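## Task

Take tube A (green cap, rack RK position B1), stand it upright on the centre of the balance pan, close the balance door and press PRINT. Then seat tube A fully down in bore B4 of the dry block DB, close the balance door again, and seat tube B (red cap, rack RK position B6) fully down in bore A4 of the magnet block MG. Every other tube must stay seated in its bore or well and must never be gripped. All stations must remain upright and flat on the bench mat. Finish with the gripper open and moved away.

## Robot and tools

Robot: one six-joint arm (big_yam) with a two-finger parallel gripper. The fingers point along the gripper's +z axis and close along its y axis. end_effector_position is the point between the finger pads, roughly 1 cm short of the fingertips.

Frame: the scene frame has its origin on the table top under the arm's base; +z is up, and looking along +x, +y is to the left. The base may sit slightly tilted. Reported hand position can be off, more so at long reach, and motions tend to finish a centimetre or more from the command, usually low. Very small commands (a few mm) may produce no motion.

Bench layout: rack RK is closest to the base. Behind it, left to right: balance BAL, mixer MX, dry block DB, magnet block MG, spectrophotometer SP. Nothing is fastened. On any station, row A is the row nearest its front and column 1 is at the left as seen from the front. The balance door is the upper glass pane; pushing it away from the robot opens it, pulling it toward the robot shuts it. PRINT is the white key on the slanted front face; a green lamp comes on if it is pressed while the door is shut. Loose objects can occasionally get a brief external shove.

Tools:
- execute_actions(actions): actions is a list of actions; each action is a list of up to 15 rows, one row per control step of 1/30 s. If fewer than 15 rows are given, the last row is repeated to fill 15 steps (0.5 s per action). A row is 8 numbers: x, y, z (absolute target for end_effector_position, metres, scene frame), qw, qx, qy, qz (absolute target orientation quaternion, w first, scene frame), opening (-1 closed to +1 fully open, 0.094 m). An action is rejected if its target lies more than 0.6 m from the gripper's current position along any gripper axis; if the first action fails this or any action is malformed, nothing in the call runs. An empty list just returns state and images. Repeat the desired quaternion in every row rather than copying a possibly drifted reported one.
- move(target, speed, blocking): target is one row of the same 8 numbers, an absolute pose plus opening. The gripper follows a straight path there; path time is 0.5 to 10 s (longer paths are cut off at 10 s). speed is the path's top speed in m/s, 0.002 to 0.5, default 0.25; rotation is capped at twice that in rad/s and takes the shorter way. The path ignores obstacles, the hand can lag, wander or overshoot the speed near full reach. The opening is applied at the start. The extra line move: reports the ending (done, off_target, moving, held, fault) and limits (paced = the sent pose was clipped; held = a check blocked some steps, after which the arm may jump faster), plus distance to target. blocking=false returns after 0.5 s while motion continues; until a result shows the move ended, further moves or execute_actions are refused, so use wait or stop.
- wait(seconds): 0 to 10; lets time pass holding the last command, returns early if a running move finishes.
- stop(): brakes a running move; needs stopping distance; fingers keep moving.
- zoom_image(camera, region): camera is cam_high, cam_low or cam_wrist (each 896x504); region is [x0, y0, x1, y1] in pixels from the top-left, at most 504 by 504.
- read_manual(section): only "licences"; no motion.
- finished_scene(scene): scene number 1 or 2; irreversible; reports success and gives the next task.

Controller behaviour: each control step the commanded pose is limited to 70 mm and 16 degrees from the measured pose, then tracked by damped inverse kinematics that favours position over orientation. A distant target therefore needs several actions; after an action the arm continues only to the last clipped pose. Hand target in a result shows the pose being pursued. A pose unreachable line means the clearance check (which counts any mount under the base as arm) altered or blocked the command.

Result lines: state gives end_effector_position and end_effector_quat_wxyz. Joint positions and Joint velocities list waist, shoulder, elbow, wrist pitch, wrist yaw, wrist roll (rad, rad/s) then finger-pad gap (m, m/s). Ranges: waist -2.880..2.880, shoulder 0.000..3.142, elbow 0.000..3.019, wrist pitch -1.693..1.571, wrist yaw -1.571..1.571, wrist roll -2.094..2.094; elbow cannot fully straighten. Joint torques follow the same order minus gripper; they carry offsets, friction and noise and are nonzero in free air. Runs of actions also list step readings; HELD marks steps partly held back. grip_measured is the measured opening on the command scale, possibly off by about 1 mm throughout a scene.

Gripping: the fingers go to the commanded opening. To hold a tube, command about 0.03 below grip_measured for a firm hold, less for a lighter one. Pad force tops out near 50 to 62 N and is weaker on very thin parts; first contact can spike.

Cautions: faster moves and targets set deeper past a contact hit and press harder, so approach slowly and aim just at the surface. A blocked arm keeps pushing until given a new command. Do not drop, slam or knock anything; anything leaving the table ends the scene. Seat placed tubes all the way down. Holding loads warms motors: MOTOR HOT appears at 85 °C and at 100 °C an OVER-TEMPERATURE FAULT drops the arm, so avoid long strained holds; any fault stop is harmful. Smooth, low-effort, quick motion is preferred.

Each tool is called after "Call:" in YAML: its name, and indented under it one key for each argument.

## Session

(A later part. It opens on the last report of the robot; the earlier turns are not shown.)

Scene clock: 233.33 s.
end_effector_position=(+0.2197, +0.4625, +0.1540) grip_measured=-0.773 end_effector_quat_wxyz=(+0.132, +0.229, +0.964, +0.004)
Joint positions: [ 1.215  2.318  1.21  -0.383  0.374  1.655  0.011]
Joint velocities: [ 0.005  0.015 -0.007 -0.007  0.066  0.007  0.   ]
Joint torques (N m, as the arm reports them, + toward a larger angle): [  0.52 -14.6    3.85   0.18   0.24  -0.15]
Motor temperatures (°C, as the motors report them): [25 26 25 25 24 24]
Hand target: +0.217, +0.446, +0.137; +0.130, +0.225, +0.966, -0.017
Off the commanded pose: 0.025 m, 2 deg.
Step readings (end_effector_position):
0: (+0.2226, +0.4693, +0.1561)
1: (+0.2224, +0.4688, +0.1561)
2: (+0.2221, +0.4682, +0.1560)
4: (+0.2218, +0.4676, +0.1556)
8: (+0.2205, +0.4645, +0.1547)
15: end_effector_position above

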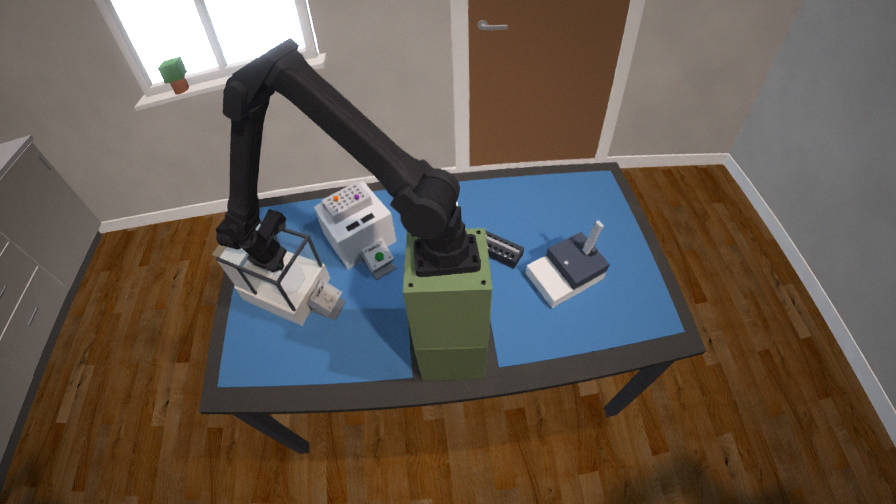

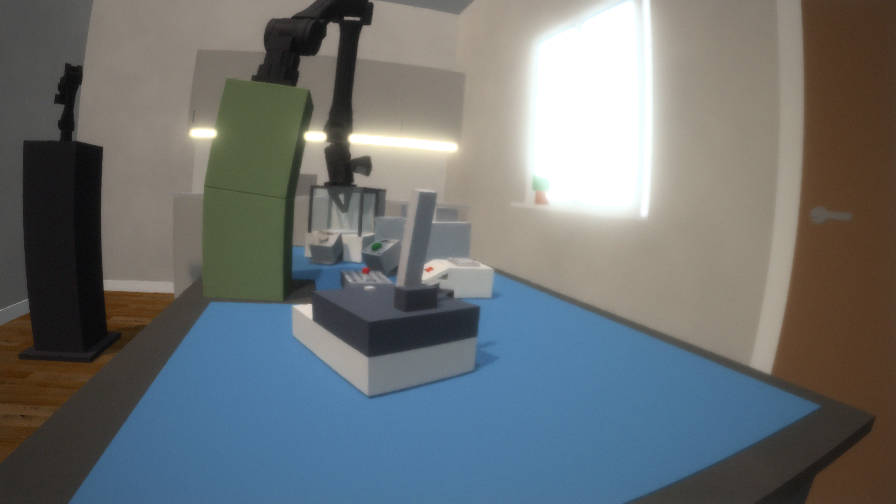

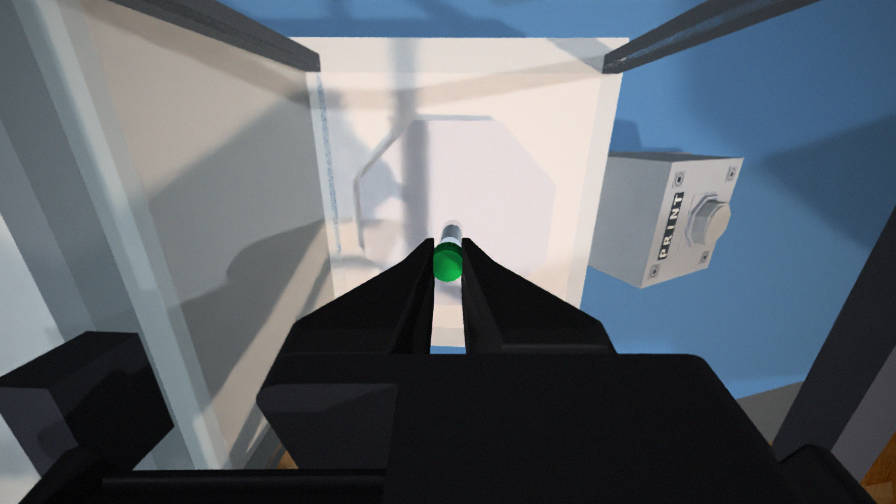

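Call:
execute_actions:
  actions:
    - [[0.216,0.444,0.135,0.13,0.2245,0.9653,-0.017,-0.79],[0.216,0.444,0.134,0.13,0.2245,0.9653,-0.017,-0.79],[0.216,0.444,0.133,0.13,0.2245,0.9653,-0.017,-0.79],[0.216,0.444,0.132,0.13,0.2245,0.9653,-0.017,-0.79],[0.216,0.444,0.131,0.13,0.2245,0.9653,-0.017,-0.79],[0.216,0.444,0.13,0.13,0.2245,0.9653,-0.017,-0.79],[0.216,0.444,0.129,0.13,0.2245,0.9653,-0.017,-0.79],[0.216,0.444,0.128,0.13,0.2245,0.9653,-0.017,-0.79],[0.216,0.444,0.127,0.13,0.2245,0.9653,-0.017,-0.79],[0.216,0.444,0.126,0.13,0.2245,0.9653,-0.017,-0.79],[0.216,0.444,0.125,0.13,0.2245,0.9653,-0.017,-0.79]]

Call:
zoom_image:
  camera: "cam_low"
  region: [290,130,410,270]

Scene clock: 246.83 s.
end_effector_position=(+0.2163, +0.4570, +0.1440) grip_measured=-0.773 end_effector_quat_wxyz=(+0.132, +0.228, +0.965, -0.002)
Joint positions: [ 1.215  2.339  1.207 -0.372  0.374  1.655  0.011]
Joint velocities: [-0.015  0.024  0.007 -0.007 -0.051 -0.051 -0.001]
Joint torques (N m, as the arm reports them, + toward a larger angle): [  0.4  -14.11   4.16   0.61   0.23  -0.16]
Motor temperatures (°C, as the motors report them): [25 26 24 25 24 24]
Hand target: +0.216, +0.444, +0.126; +0.130, +0.225, +0.966, -0.017
Off the commanded pose: 0.023 m, 2 deg.
Step readings (end_effector_position):
0: (+0.2197, +0.4625, +0.1540)
1: (+0.2196, +0.4623, +0.1539)
2: (+0.2195, +0.4621, +0.1539)
4: (+0.2191, +0.4612, +0.1534)
8: (+0.2186, +0.4606, +0.1516)
15: end_effector_position above

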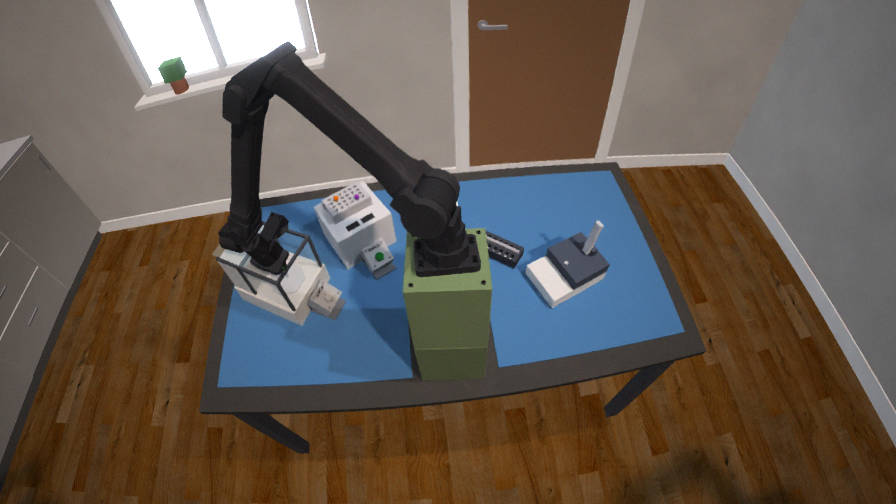

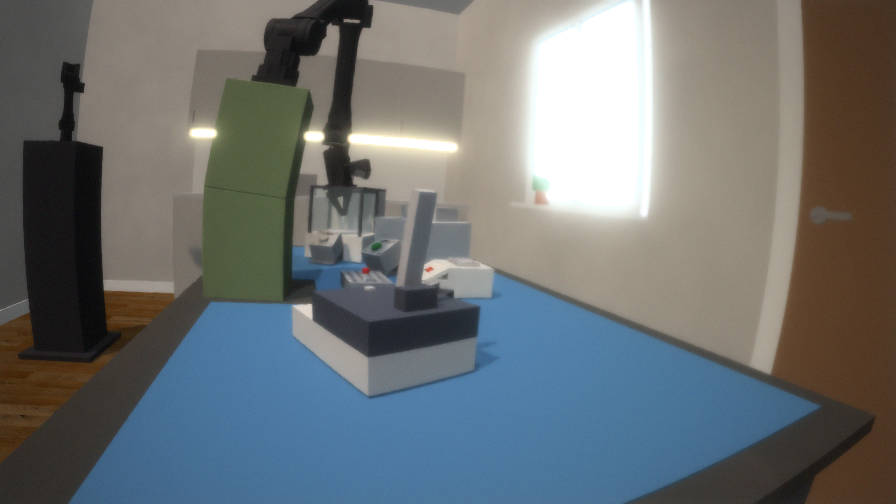

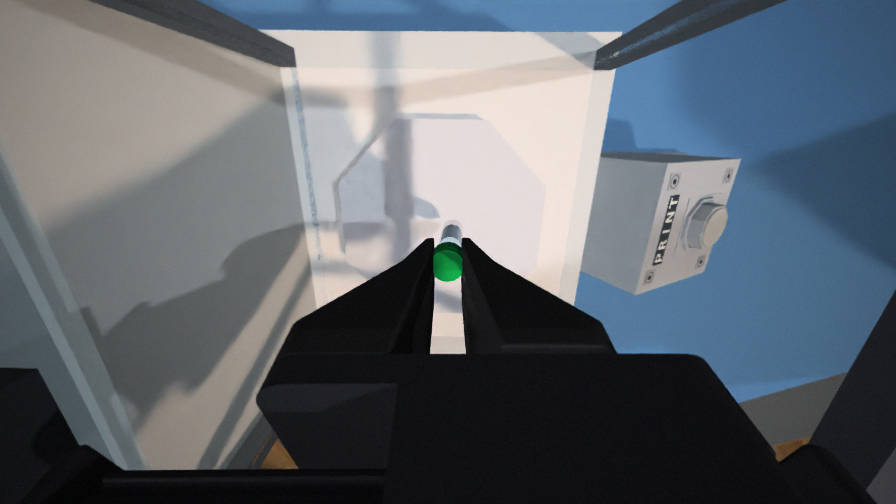

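Region (290, 130, 410, 270) of cam_low's 896x504 image, scaled by 3.600, with more detail than that image has; it fills the left 432 columns of this view, and the rest is white.

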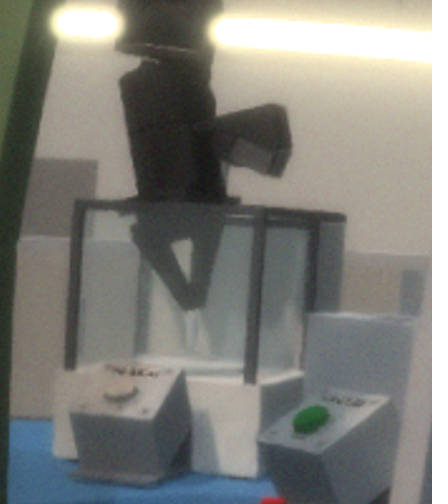

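Call:
execute_actions:
  actions:
    - [[0.216,0.444,0.124,0.13,0.2245,0.9653,-0.017,-0.79],[0.216,0.444,0.1235,0.13,0.2245,0.9653,-0.017,-0.79],[0.216,0.444,0.123,0.13,0.2245,0.9653,-0.017,-0.79],[0.216,0.444,0.122,0.13,0.2245,0.9653,-0.017,-0.79],[0.216,0.444,0.121,0.13,0.2245,0.9653,-0.017,-0.79],[0.216,0.444,0.12,0.13,0.2245,0.9653,-0.017,-0.79],[0.216,0.444,0.119,0.13,0.2245,0.9653,-0.017,-0.79],[0.216,0.444,0.118,0.13,0.2245,0.9653,-0.017,-0.79]]

Call:
zoom_image:
  camera: "cam_low"
  region: [310,180,380,250]

Call:
zoom_image:
  camera: "cam_wrist"
  region: [350,160,550,300]

Scene clock: 255.93 s.
end_effector_position=(+0.2149, +0.4524, +0.1349) grip_measured=-0.773 end_effector_quat_wxyz=(+0.131, +0.228, +0.965, -0.006)
Joint positions: [ 1.212  2.358  1.207 -0.362  0.374  1.655  0.011]
Joint velocities: [-0.015 -0.005  0.007 -0.012 -0.11  -0.007  0.001]
Joint torques (N m, as the arm reports them, + toward a larger angle): [  0.65 -13.92   4.66   0.58   0.24  -0.18]
Motor temperatures (°C, as the motors report them): [25 26 24 25 24 24]
Hand target: +0.216, +0.444, +0.119; +0.130, +0.225, +0.966, -0.017
Off the commanded pose: 0.019 m, 1 deg.
Step readings (end_effector_position):
0: (+0.2160, +0.4561, +0.1427)
1: (+0.2160, +0.4561, +0.1427)
2: (+0.2160, +0.4562, +0.1427)
4: (+0.2163, +0.4563, +0.1425)
8: (+0.2164, +0.4561, +0.1405)
15: end_effector_position above

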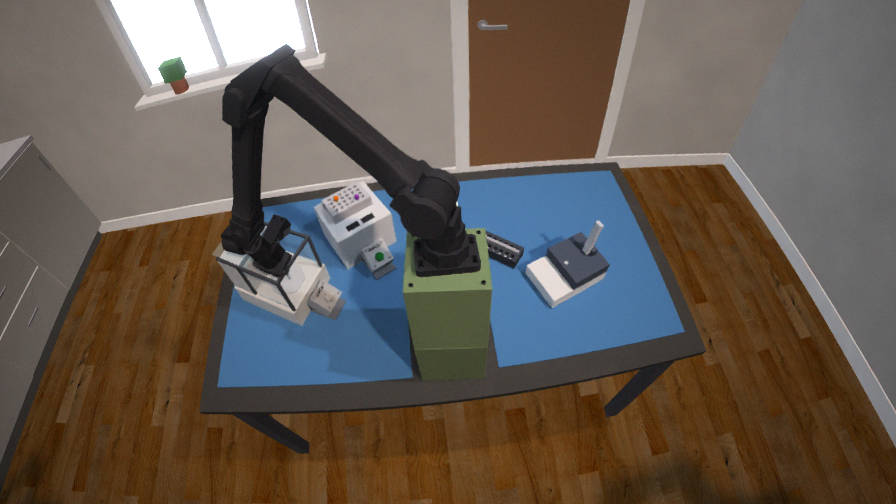

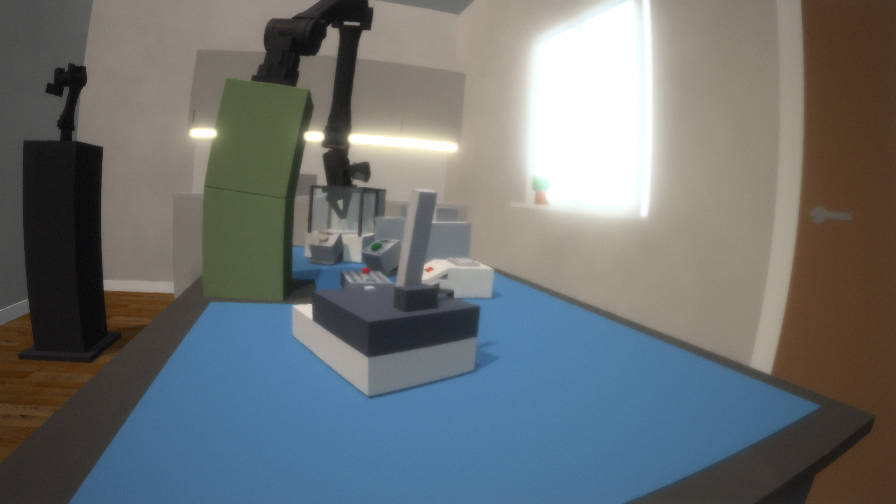

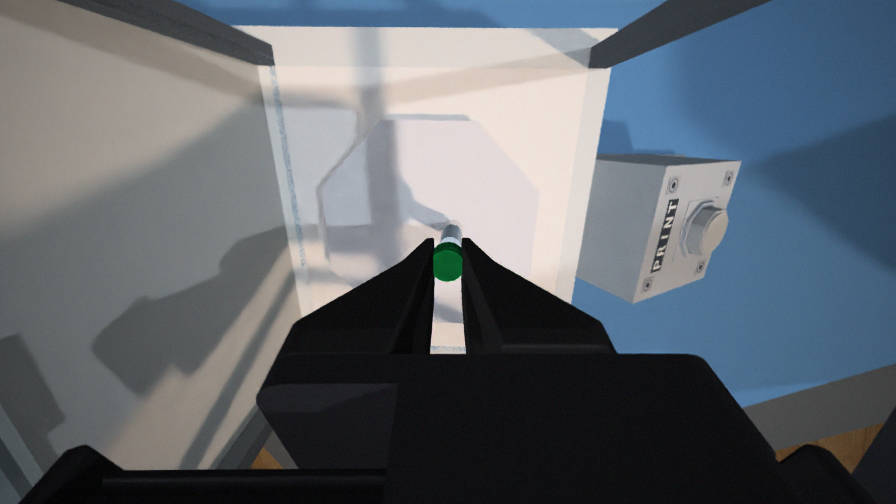

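Region (310, 180, 380, 250) of cam_low's 896x504 image, scaled by 7.200, with more detail than that image has.

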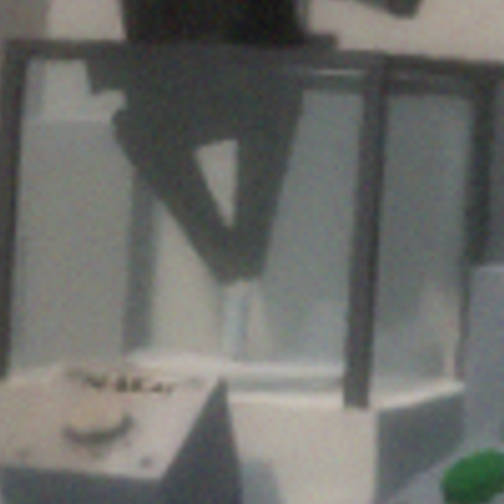

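Region (350, 160, 550, 300) of cam_wrist's 896x504 image, scaled by 2.520, with more detail than that image has; it fills the top 353 rows of this view, and the rest is white.

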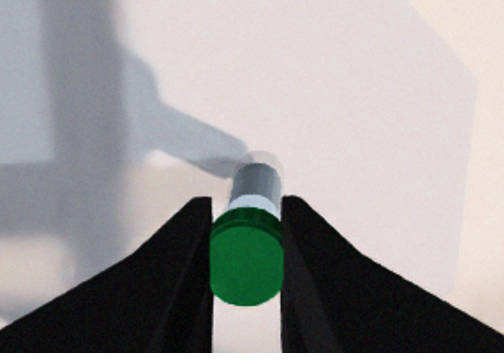

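Call:
execute_actions:
  actions:
    - [[0.216,0.444,0.117,0.13,0.2245,0.9653,-0.017,-0.79],[0.216,0.444,0.116,0.13,0.2245,0.9653,-0.017,-0.79],[0.216,0.444,0.115,0.13,0.2245,0.9653,-0.017,-0.79]]

Call:
zoom_image:
  camera: "cam_wrist"
  region: [350,160,550,300]

Scene clock: 262.63 s.
end_effector_position=(+0.2148, +0.4525, +0.1337) grip_measured=-0.773 end_effector_quat_wxyz=(+0.131, +0.228, +0.965, -0.005)
Joint positions: [ 1.212  2.36   1.207 -0.357  0.374  1.655  0.011]
Joint velocities: [ 0.005  0.005 -0.022 -0.017  0.081 -0.022 -0.001]
Joint torques (N m, as the arm reports them, + toward a larger angle): [  0.4  -14.04   4.87   0.59   0.25  -0.19]
Motor temperatures (°C, as the motors report them): [25 26 24 25 24 24]
Hand target: +0.216, +0.444, +0.116; +0.130, +0.225, +0.966, -0.017
Off the commanded pose: 0.021 m, 1 deg.
Step readings (end_effector_position):
0: (+0.2148, +0.4523, +0.1347)
1: (+0.2148, +0.4523, +0.1347)
2: (+0.2148, +0.4523, +0.1346)
4: (+0.2149, +0.4526, +0.1342)
8: (+0.2148, +0.4525, +0.1337)
15: end_effector_position above

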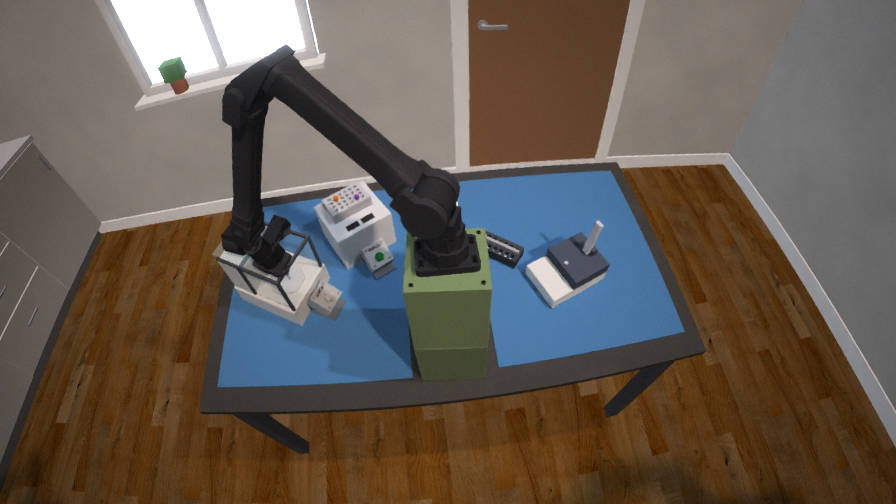

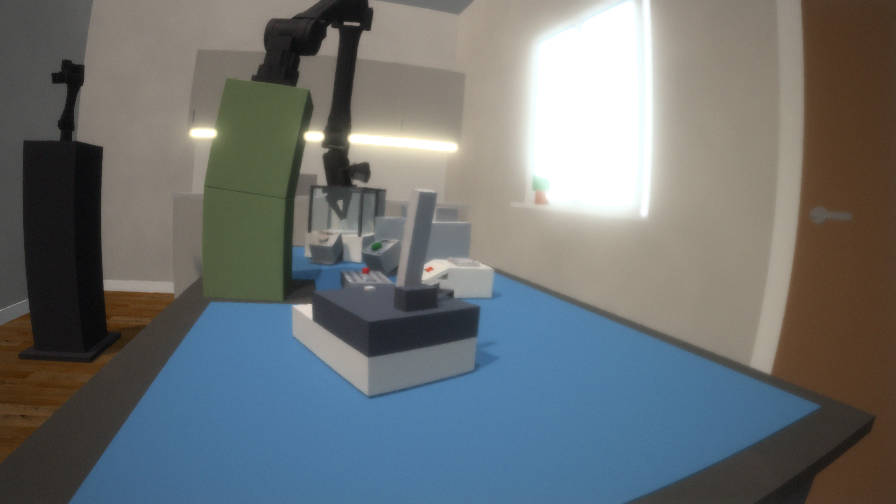

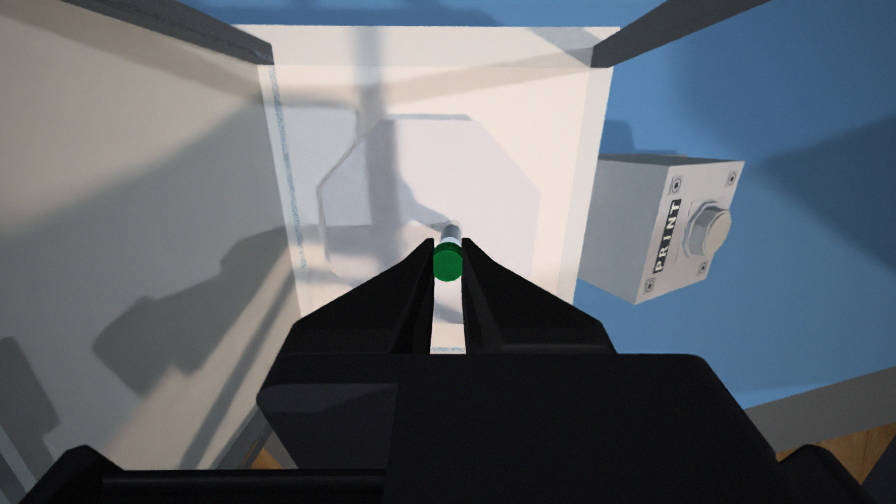

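Region (350, 160, 550, 300) of cam_wrist's 896x504 image, scaled by 2.520, with more detail than that image has; it fills the top 353 rows of this view, and the rest is white.

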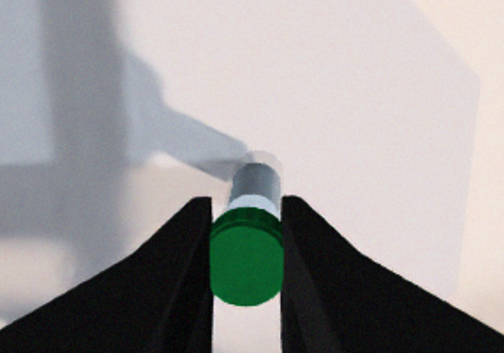

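Possibly in contact; test one more push, then release.

Call:
execute_actions:
  actions:
    - [[0.216,0.444,0.114,0.13,0.2245,0.9653,-0.017,-0.79],[0.216,0.444,0.113,0.13,0.2245,0.9653,-0.017,-0.79],[0.216,0.444,0.112,0.13,0.2245,0.9653,-0.017,-0.79]]
    - [[0.216,0.444,0.114,0.13,0.2245,0.9653,-0.017,-0.76],[0.216,0.444,0.114,0.13,0.2245,0.9653,-0.017,-0.74],[0.216,0.444,0.114,0.13,0.2245,0.9653,-0.017,-0.72],[0.216,0.444,0.114,0.13,0.2245,0.9653,-0.017,-0.7],[0.216,0.444,0.114,0.13,0.2245,0.9653,-0.017,-0.65],[0.216,0.444,0.114,0.13,0.2245,0.9653,-0.017,-0.55],[0.216,0.444,0.114,0.13,0.2245,0.9653,-0.017,-0.45]]

Scene clock: 269.43 s.
end_effector_position=(+0.2141, +0.4509, +0.1312) grip_measured=-0.452 end_effector_quat_wxyz=(+0.131, +0.227, +0.965, -0.007)
Joint positions: [ 1.211  2.366  1.207 -0.356  0.374  1.654  0.026]
Joint velocities: [-0.005 -0.024 -0.002  0.007  0.037 -0.095 -0.001]
Joint torques (N m, as the arm reports them, + toward a larger angle): [  0.38 -14.1    4.87   0.57   0.24  -0.17]
Motor temperatures (°C, as the motors report them): [25 26 24 25 24 24]
Hand target: +0.216, +0.444, +0.115; +0.130, +0.225, +0.966, -0.017
Off the commanded pose: 0.019 m, 1 deg.
Step readings (end_effector_position; steps 1 to 15: 1st action; 16 to 30: 2nd action):
0: (+0.2148, +0.4525, +0.1337)
1: (+0.2148, +0.4525, +0.1337)
2: (+0.2147, +0.4525, +0.1335)
4: (+0.2147, +0.4525, +0.1333)
8: (+0.2148, +0.4526, +0.1333)
15: (+0.2148, +0.4526, +0.1333)
16: (+0.2148, +0.4526, +0.1333)
17: (+0.2148, +0.4526, +0.1333)
19: (+0.2148, +0.4526, +0.1333)
23: (+0.2144, +0.4516, +0.1321)
30: end_effector_position above

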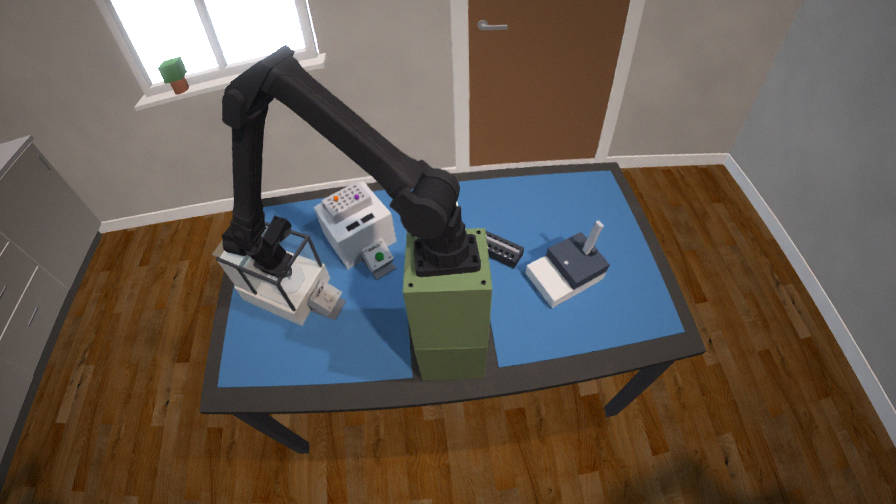

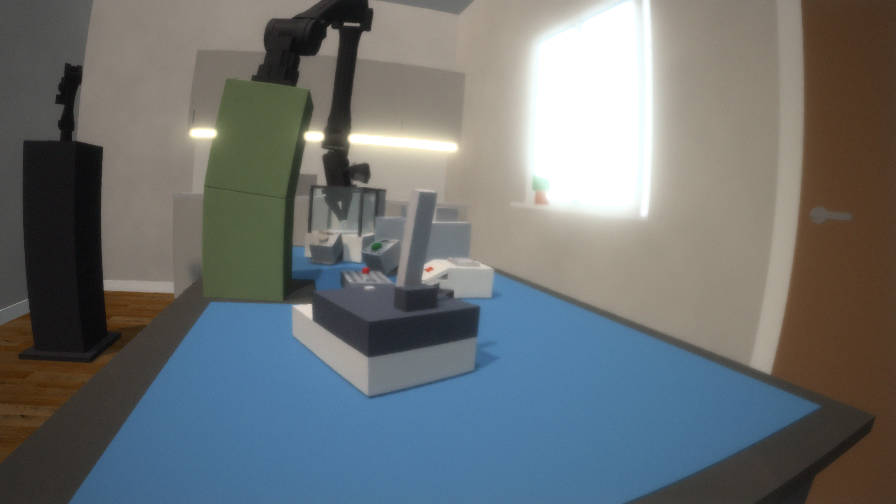

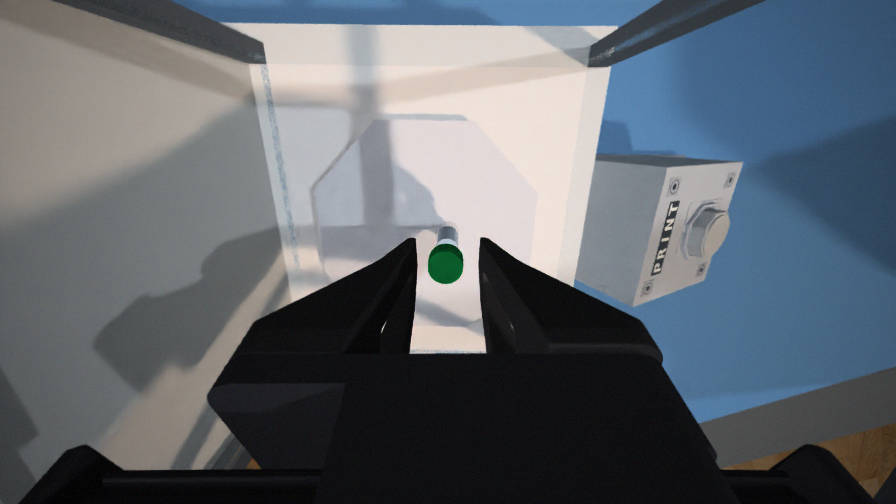

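Call:
execute_actions:
  actions:
    - [[0.218,0.448,0.12,0.131,0.225,0.965,-0.011,-0.25],[0.22,0.452,0.125,0.132,0.226,0.965,-0.006,-0.25],[0.222,0.456,0.131,0.134,0.227,0.9647,0,-0.25],[0.2235,0.46,0.137,0.135,0.227,0.9645,0.005,-0.25]]
    - [[0.2235,0.46,0.139,0.135,0.227,0.9645,0.005,-0.25],[0.2235,0.46,0.141,0.135,0.227,0.9645,0.005,-0.25],[0.2235,0.46,0.143,0.135,0.227,0.9645,0.005,-0.25],[0.2235,0.46,0.145,0.135,0.227,0.9645,0.005,-0.25],[0.2235,0.46,0.147,0.135,0.227,0.9645,0.005,-0.25]]

Scene clock: 281.80 s.
end_effector_position=(+0.2172, +0.4562, +0.1388) grip_measured=-0.252 end_effector_quat_wxyz=(+0.132, +0.229, +0.964, +0.000)
Joint positions: [ 1.211  2.35   1.207 -0.356  0.375  1.653  0.035]
Joint velocities: [ 0.005 -0.005  0.007 -0.007 -0.037 -0.037  0.   ]
Joint torques (N m, as the arm reports them, + toward a larger angle): [  0.88 -18.23   4.21  -0.09   0.35  -0.17]
Motor temperatures (°C, as the motors report them): [25 26 24 25 24 24]
Hand target: +0.224, +0.460, +0.147; +0.135, +0.227, +0.964, +0.005
Off the commanded pose: 0.011 m, 1 deg.
Step readings (end_effector_position; steps 1 to 15: 1st action; 16 to 30: 2nd action):
0: (+0.2141, +0.4509, +0.1312)
1: (+0.2141, +0.4509, +0.1312)
2: (+0.2141, +0.4509, +0.1312)
4: (+0.2141, +0.4509, +0.1312)
8: (+0.2141, +0.4509, +0.1312)
15: (+0.2141, +0.4509, +0.1312)
16: (+0.2141, +0.4509, +0.1312)
17: (+0.2141, +0.4509, +0.1312)
19: (+0.2143, +0.4510, +0.1314)
23: (+0.2155, +0.4532, +0.1344)
30: end_effector_position above

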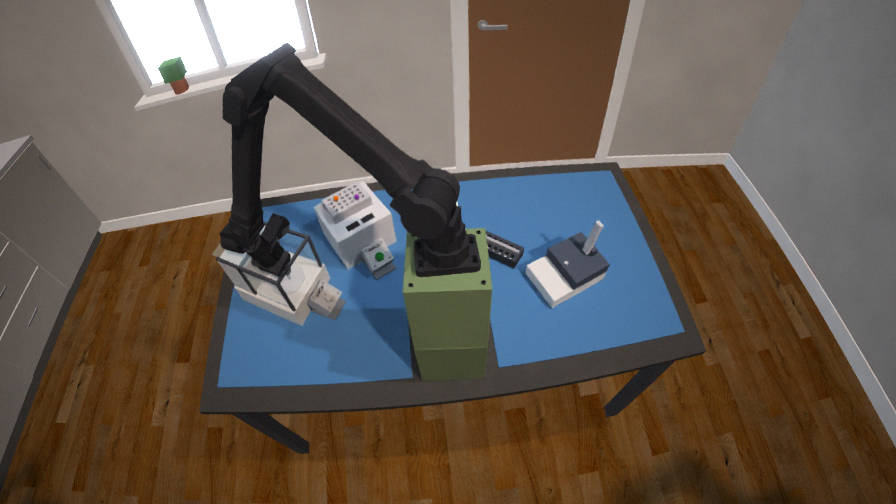

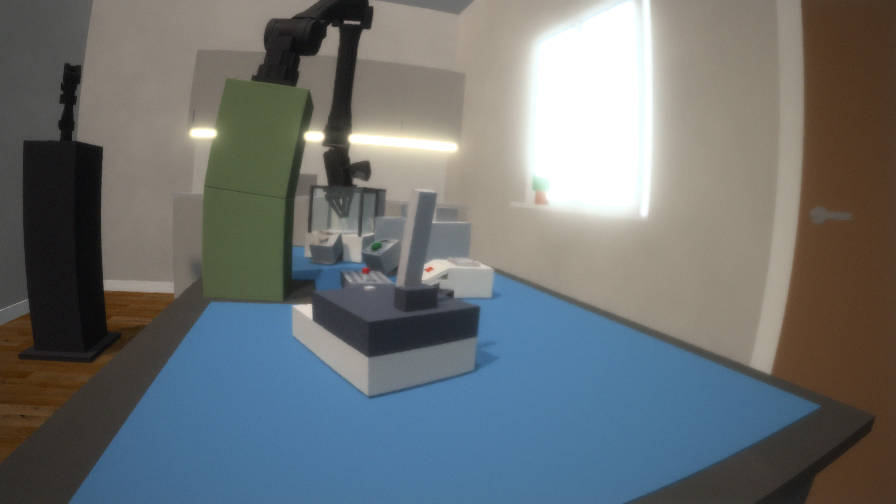

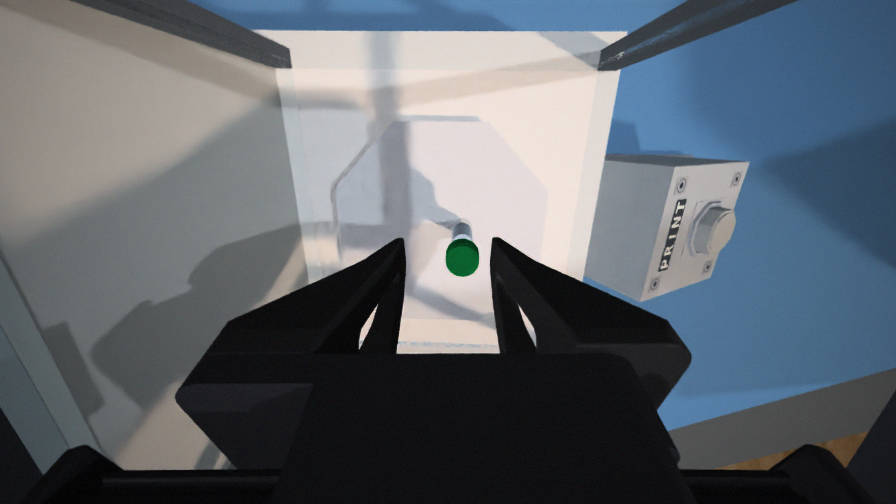

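Model works. Continue upward, slightly inward.

Call:
execute_actions:
  actions:
    - [[0.222,0.457,0.149,0.135,0.227,0.9645,0.005,-0.25],[0.221,0.455,0.151,0.135,0.227,0.9645,0.005,-0.25],[0.221,0.455,0.154,0.135,0.227,0.9645,0.005,-0.25],[0.221,0.455,0.157,0.135,0.227,0.9645,0.005,-0.25],[0.221,0.455,0.16,0.135,0.227,0.9645,0.005,-0.25],[0.221,0.455,0.163,0.135,0.227,0.9645,0.005,-0.25],[0.221,0.455,0.166,0.135,0.227,0.9645,0.005,-0.25],[0.221,0.455,0.169,0.135,0.227,0.9645,0.005,-0.25],[0.221,0.455,0.172,0.135,0.227,0.9645,0.005,-0.25],[0.221,0.455,0.175,0.135,0.227,0.9645,0.005,-0.4]]

Call:
move:
  target: [0.221,0.455,0.27,0.135,0.227,0.9645,0.005,-0.4]
  speed: 0.12

Call:
move:
  target: [0.25,0.53,0.245,0,0.225,0.974,0,-0.4]
  speed: 0.12

Scene clock: 290.13 s.
end_effector_position=(+0.2217, +0.4576, +0.1706) grip_measured=-0.398 end_effector_quat_wxyz=(+0.134, +0.231, +0.964, +0.009)
Joint positions: [ 1.211  2.271  1.175 -0.384  0.375  1.653  0.028]
Joint velocities: [ 0.005 -0.132 -0.007 -0.002 -0.11   0.037 -0.   ]
Joint torques (N m, as the arm reports them, + toward a larger angle): [  1.32 -16.71   3.93  -0.35   0.36  -0.09]
Motor temperatures (°C, as the motors report them): [25 27 24 25 24 24]
Hand target: +0.221, +0.455, +0.175; +0.135, +0.227, +0.964, +0.005
Off the commanded pose: 0.005 m, 1 deg.
Step readings (end_effector_position):
0: (+0.2172, +0.4562, +0.1388)
1: (+0.2172, +0.4562, +0.1388)
2: (+0.2170, +0.4557, +0.1389)
4: (+0.2164, +0.4536, +0.1409)
8: (+0.2161, +0.4502, +0.1494)
15: end_effector_position above

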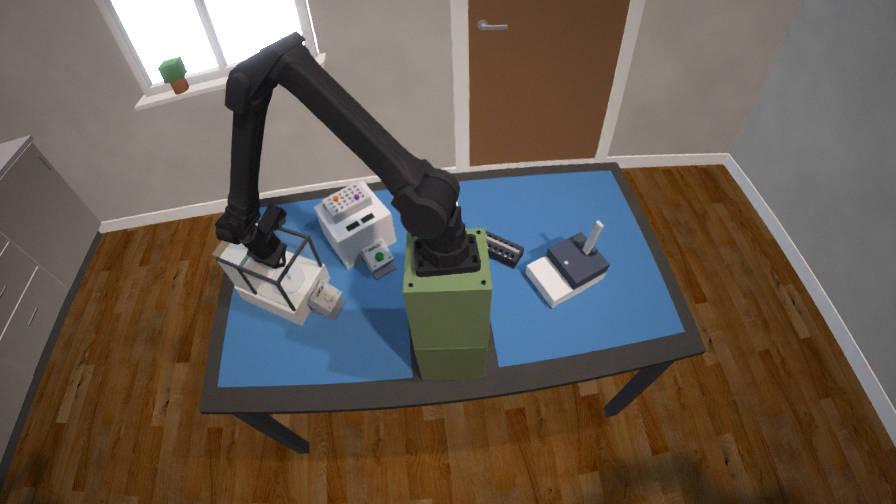

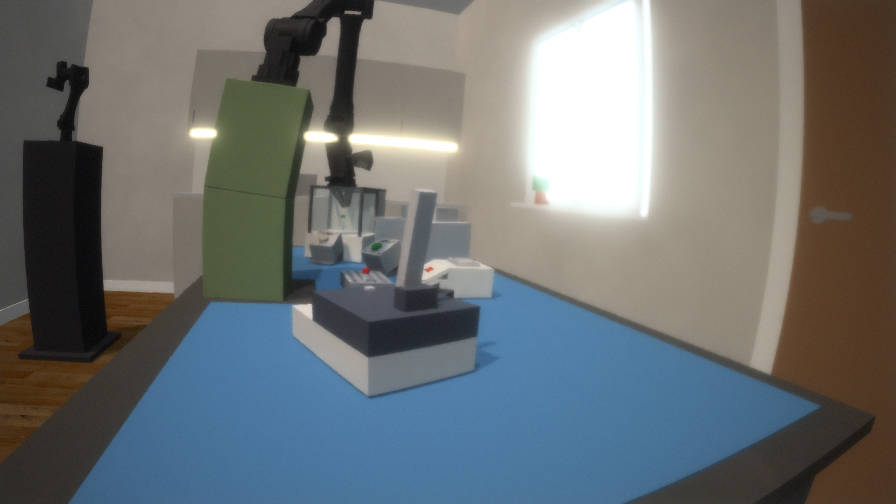

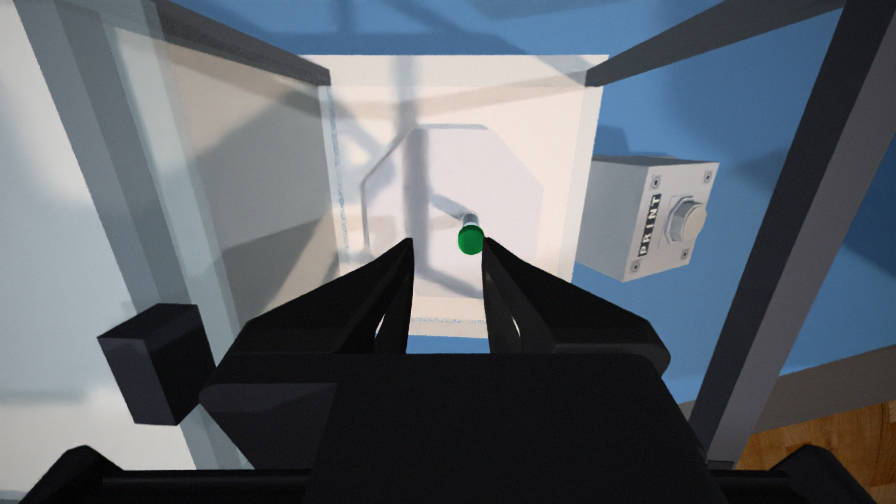

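Scene clock: 291.37 s.
end_effector_position=(+0.2253, +0.4571, +0.2668) grip_measured=-0.398 end_effector_quat_wxyz=(+0.134, +0.225, +0.965, +0.007)
Joint positions: [ 1.226  2.052  1.139 -0.575  0.377  1.656  0.028]
Joint velocities: [-0.005 -0.015 -0.017  0.012 -0.037  0.037 -0.001]
Joint torques (N m, as the arm reports them, + toward a larger angle): [  1.82 -16.95   5.4   -0.27   0.34   0.11]
Motor temperatures (°C, as the motors report them): [25 27 24 25 24 24]
Hand target: +0.221, +0.454, +0.270; +0.135, +0.227, +0.965, +0.005
Off the commanded pose: 0.006 m, 0 deg.
move: done

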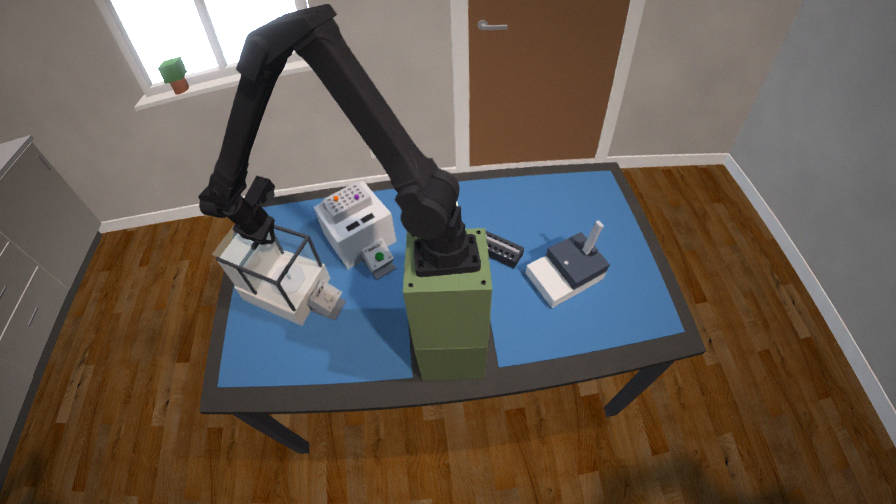

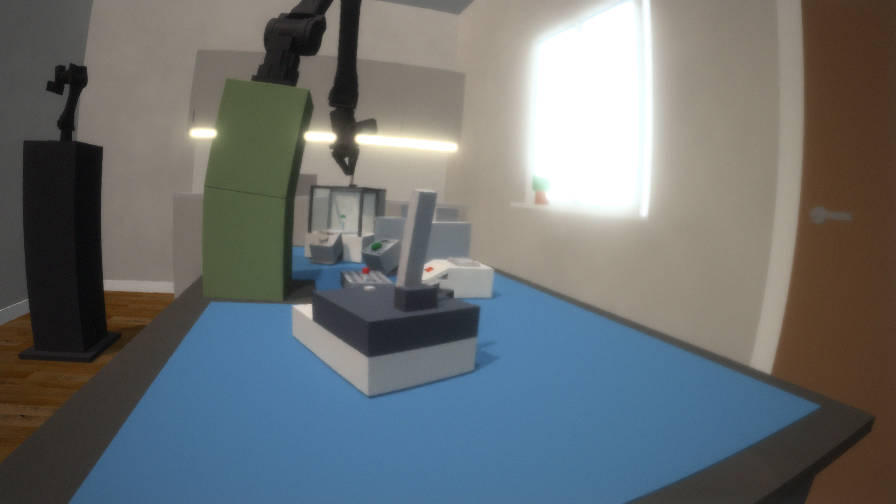

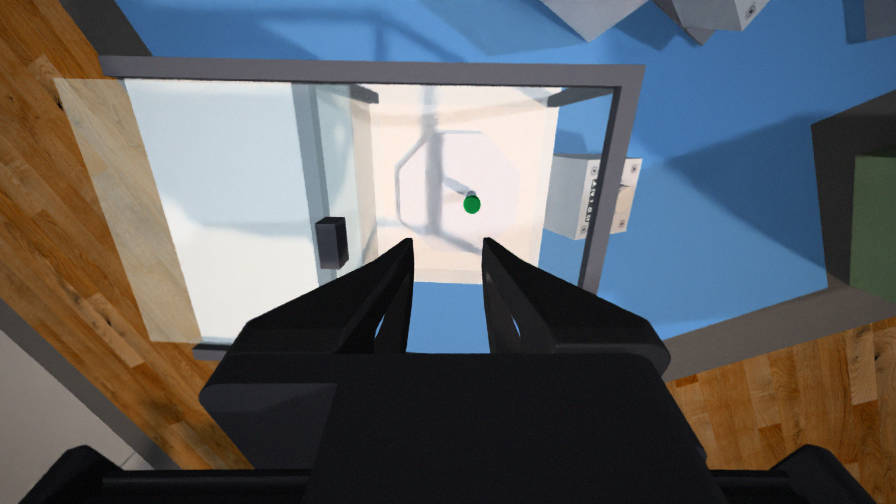

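Scene clock: 292.83 s.
end_effector_position=(+0.2458, +0.5265, +0.2595) grip_measured=-0.398 end_effector_quat_wxyz=(+0.004, +0.229, +0.973, +0.009)
Joint positions: [ 1.159  2.181  1.42  -0.751  0.114  1.604  0.028]
Joint velocities: [-0.024  0.005  0.017 -0.027 -0.037 -0.066 -0.001]
Joint torques (N m, as the arm reports them, + toward a larger angle): [  0.81 -15.85  10.23  -0.32  -0.05  -0.18]
Motor temperatures (°C, as the motors report them): [25 27 24 25 24 24]
Hand target: +0.250, +0.529, +0.246; +0.000, +0.225, +0.974, +0.001
Off the commanded pose: 0.016 m, 1 deg.
move: off_target

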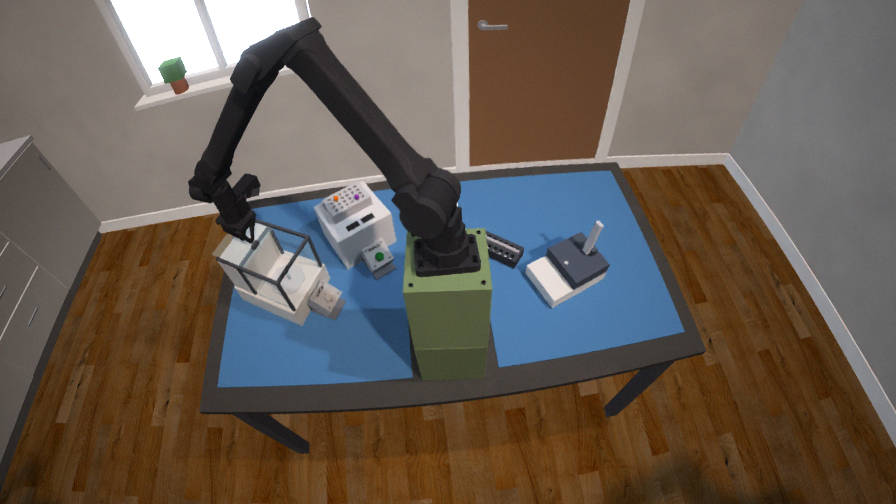

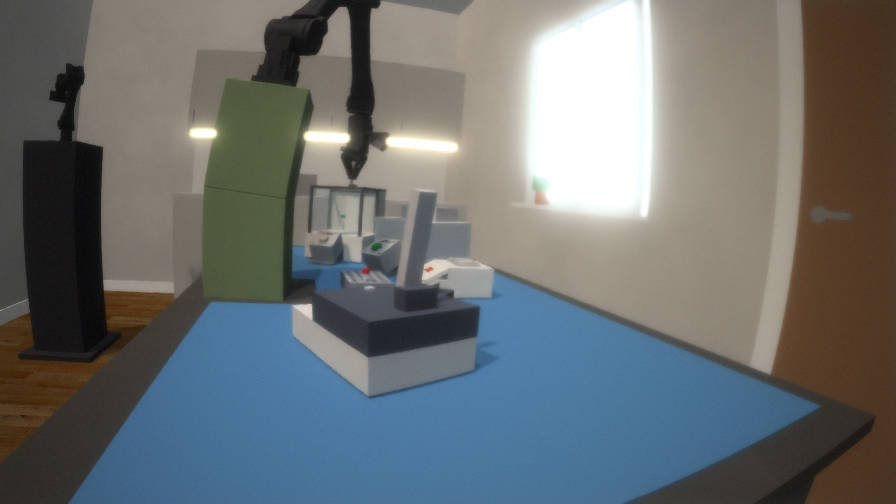

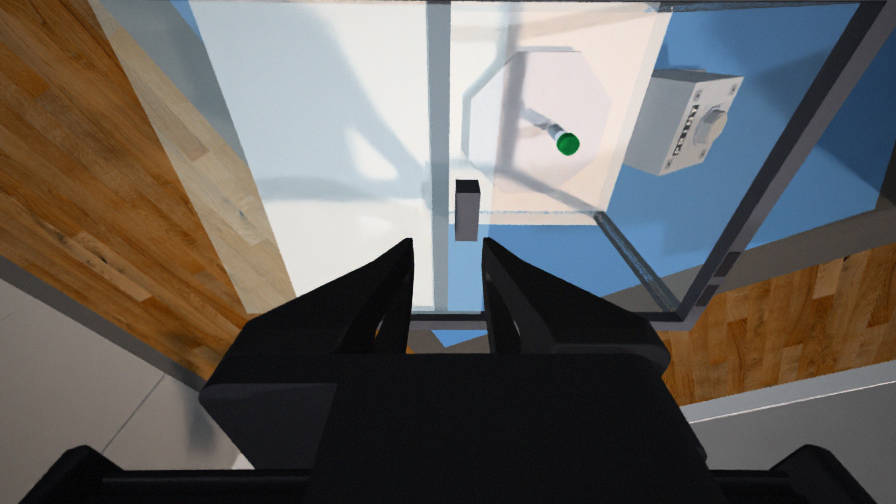

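Call:
move:
  target: [0.254,0.527,0.219,0,0.225,0.974,0,-0.3]
  speed: 0.04

Scene clock: 297.00 s.
end_effector_position=(+0.2449, +0.5175, +0.2304) grip_measured=-0.302 end_effector_quat_wxyz=(+0.001, +0.227, +0.974, -0.006)
Joint positions: [ 1.148  2.234  1.422 -0.73   0.114  1.592  0.033]
Joint velocities: [ 0.005 -0.005  0.032 -0.002  0.051  0.007  0.001]
Joint torques (N m, as the arm reports them, + toward a larger angle): [  0.81 -15.88   9.99   0.48  -0.07  -0.19]
Motor temperatures (°C, as the motors report them): [25 27 25 25 24 24]
Hand target: +0.254, +0.527, +0.219; +0.000, +0.225, +0.974, +0.000
Off the commanded pose: 0.017 m, 1 deg.
move: off_target

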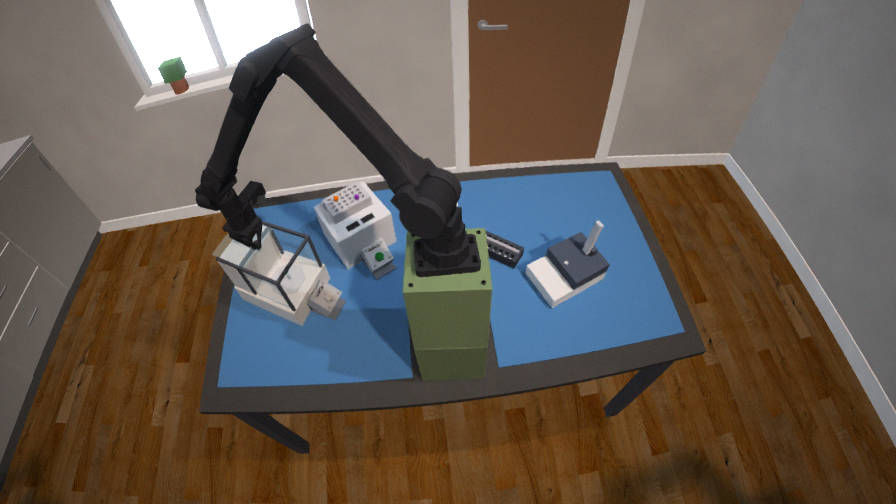

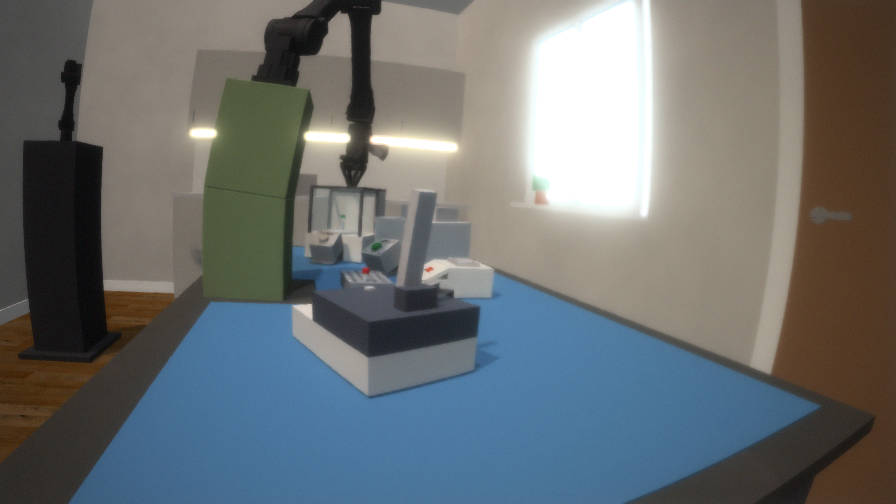

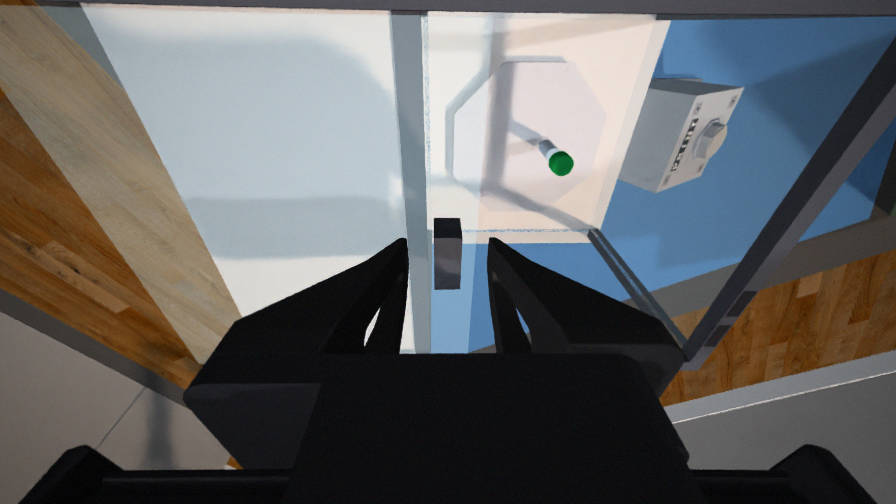

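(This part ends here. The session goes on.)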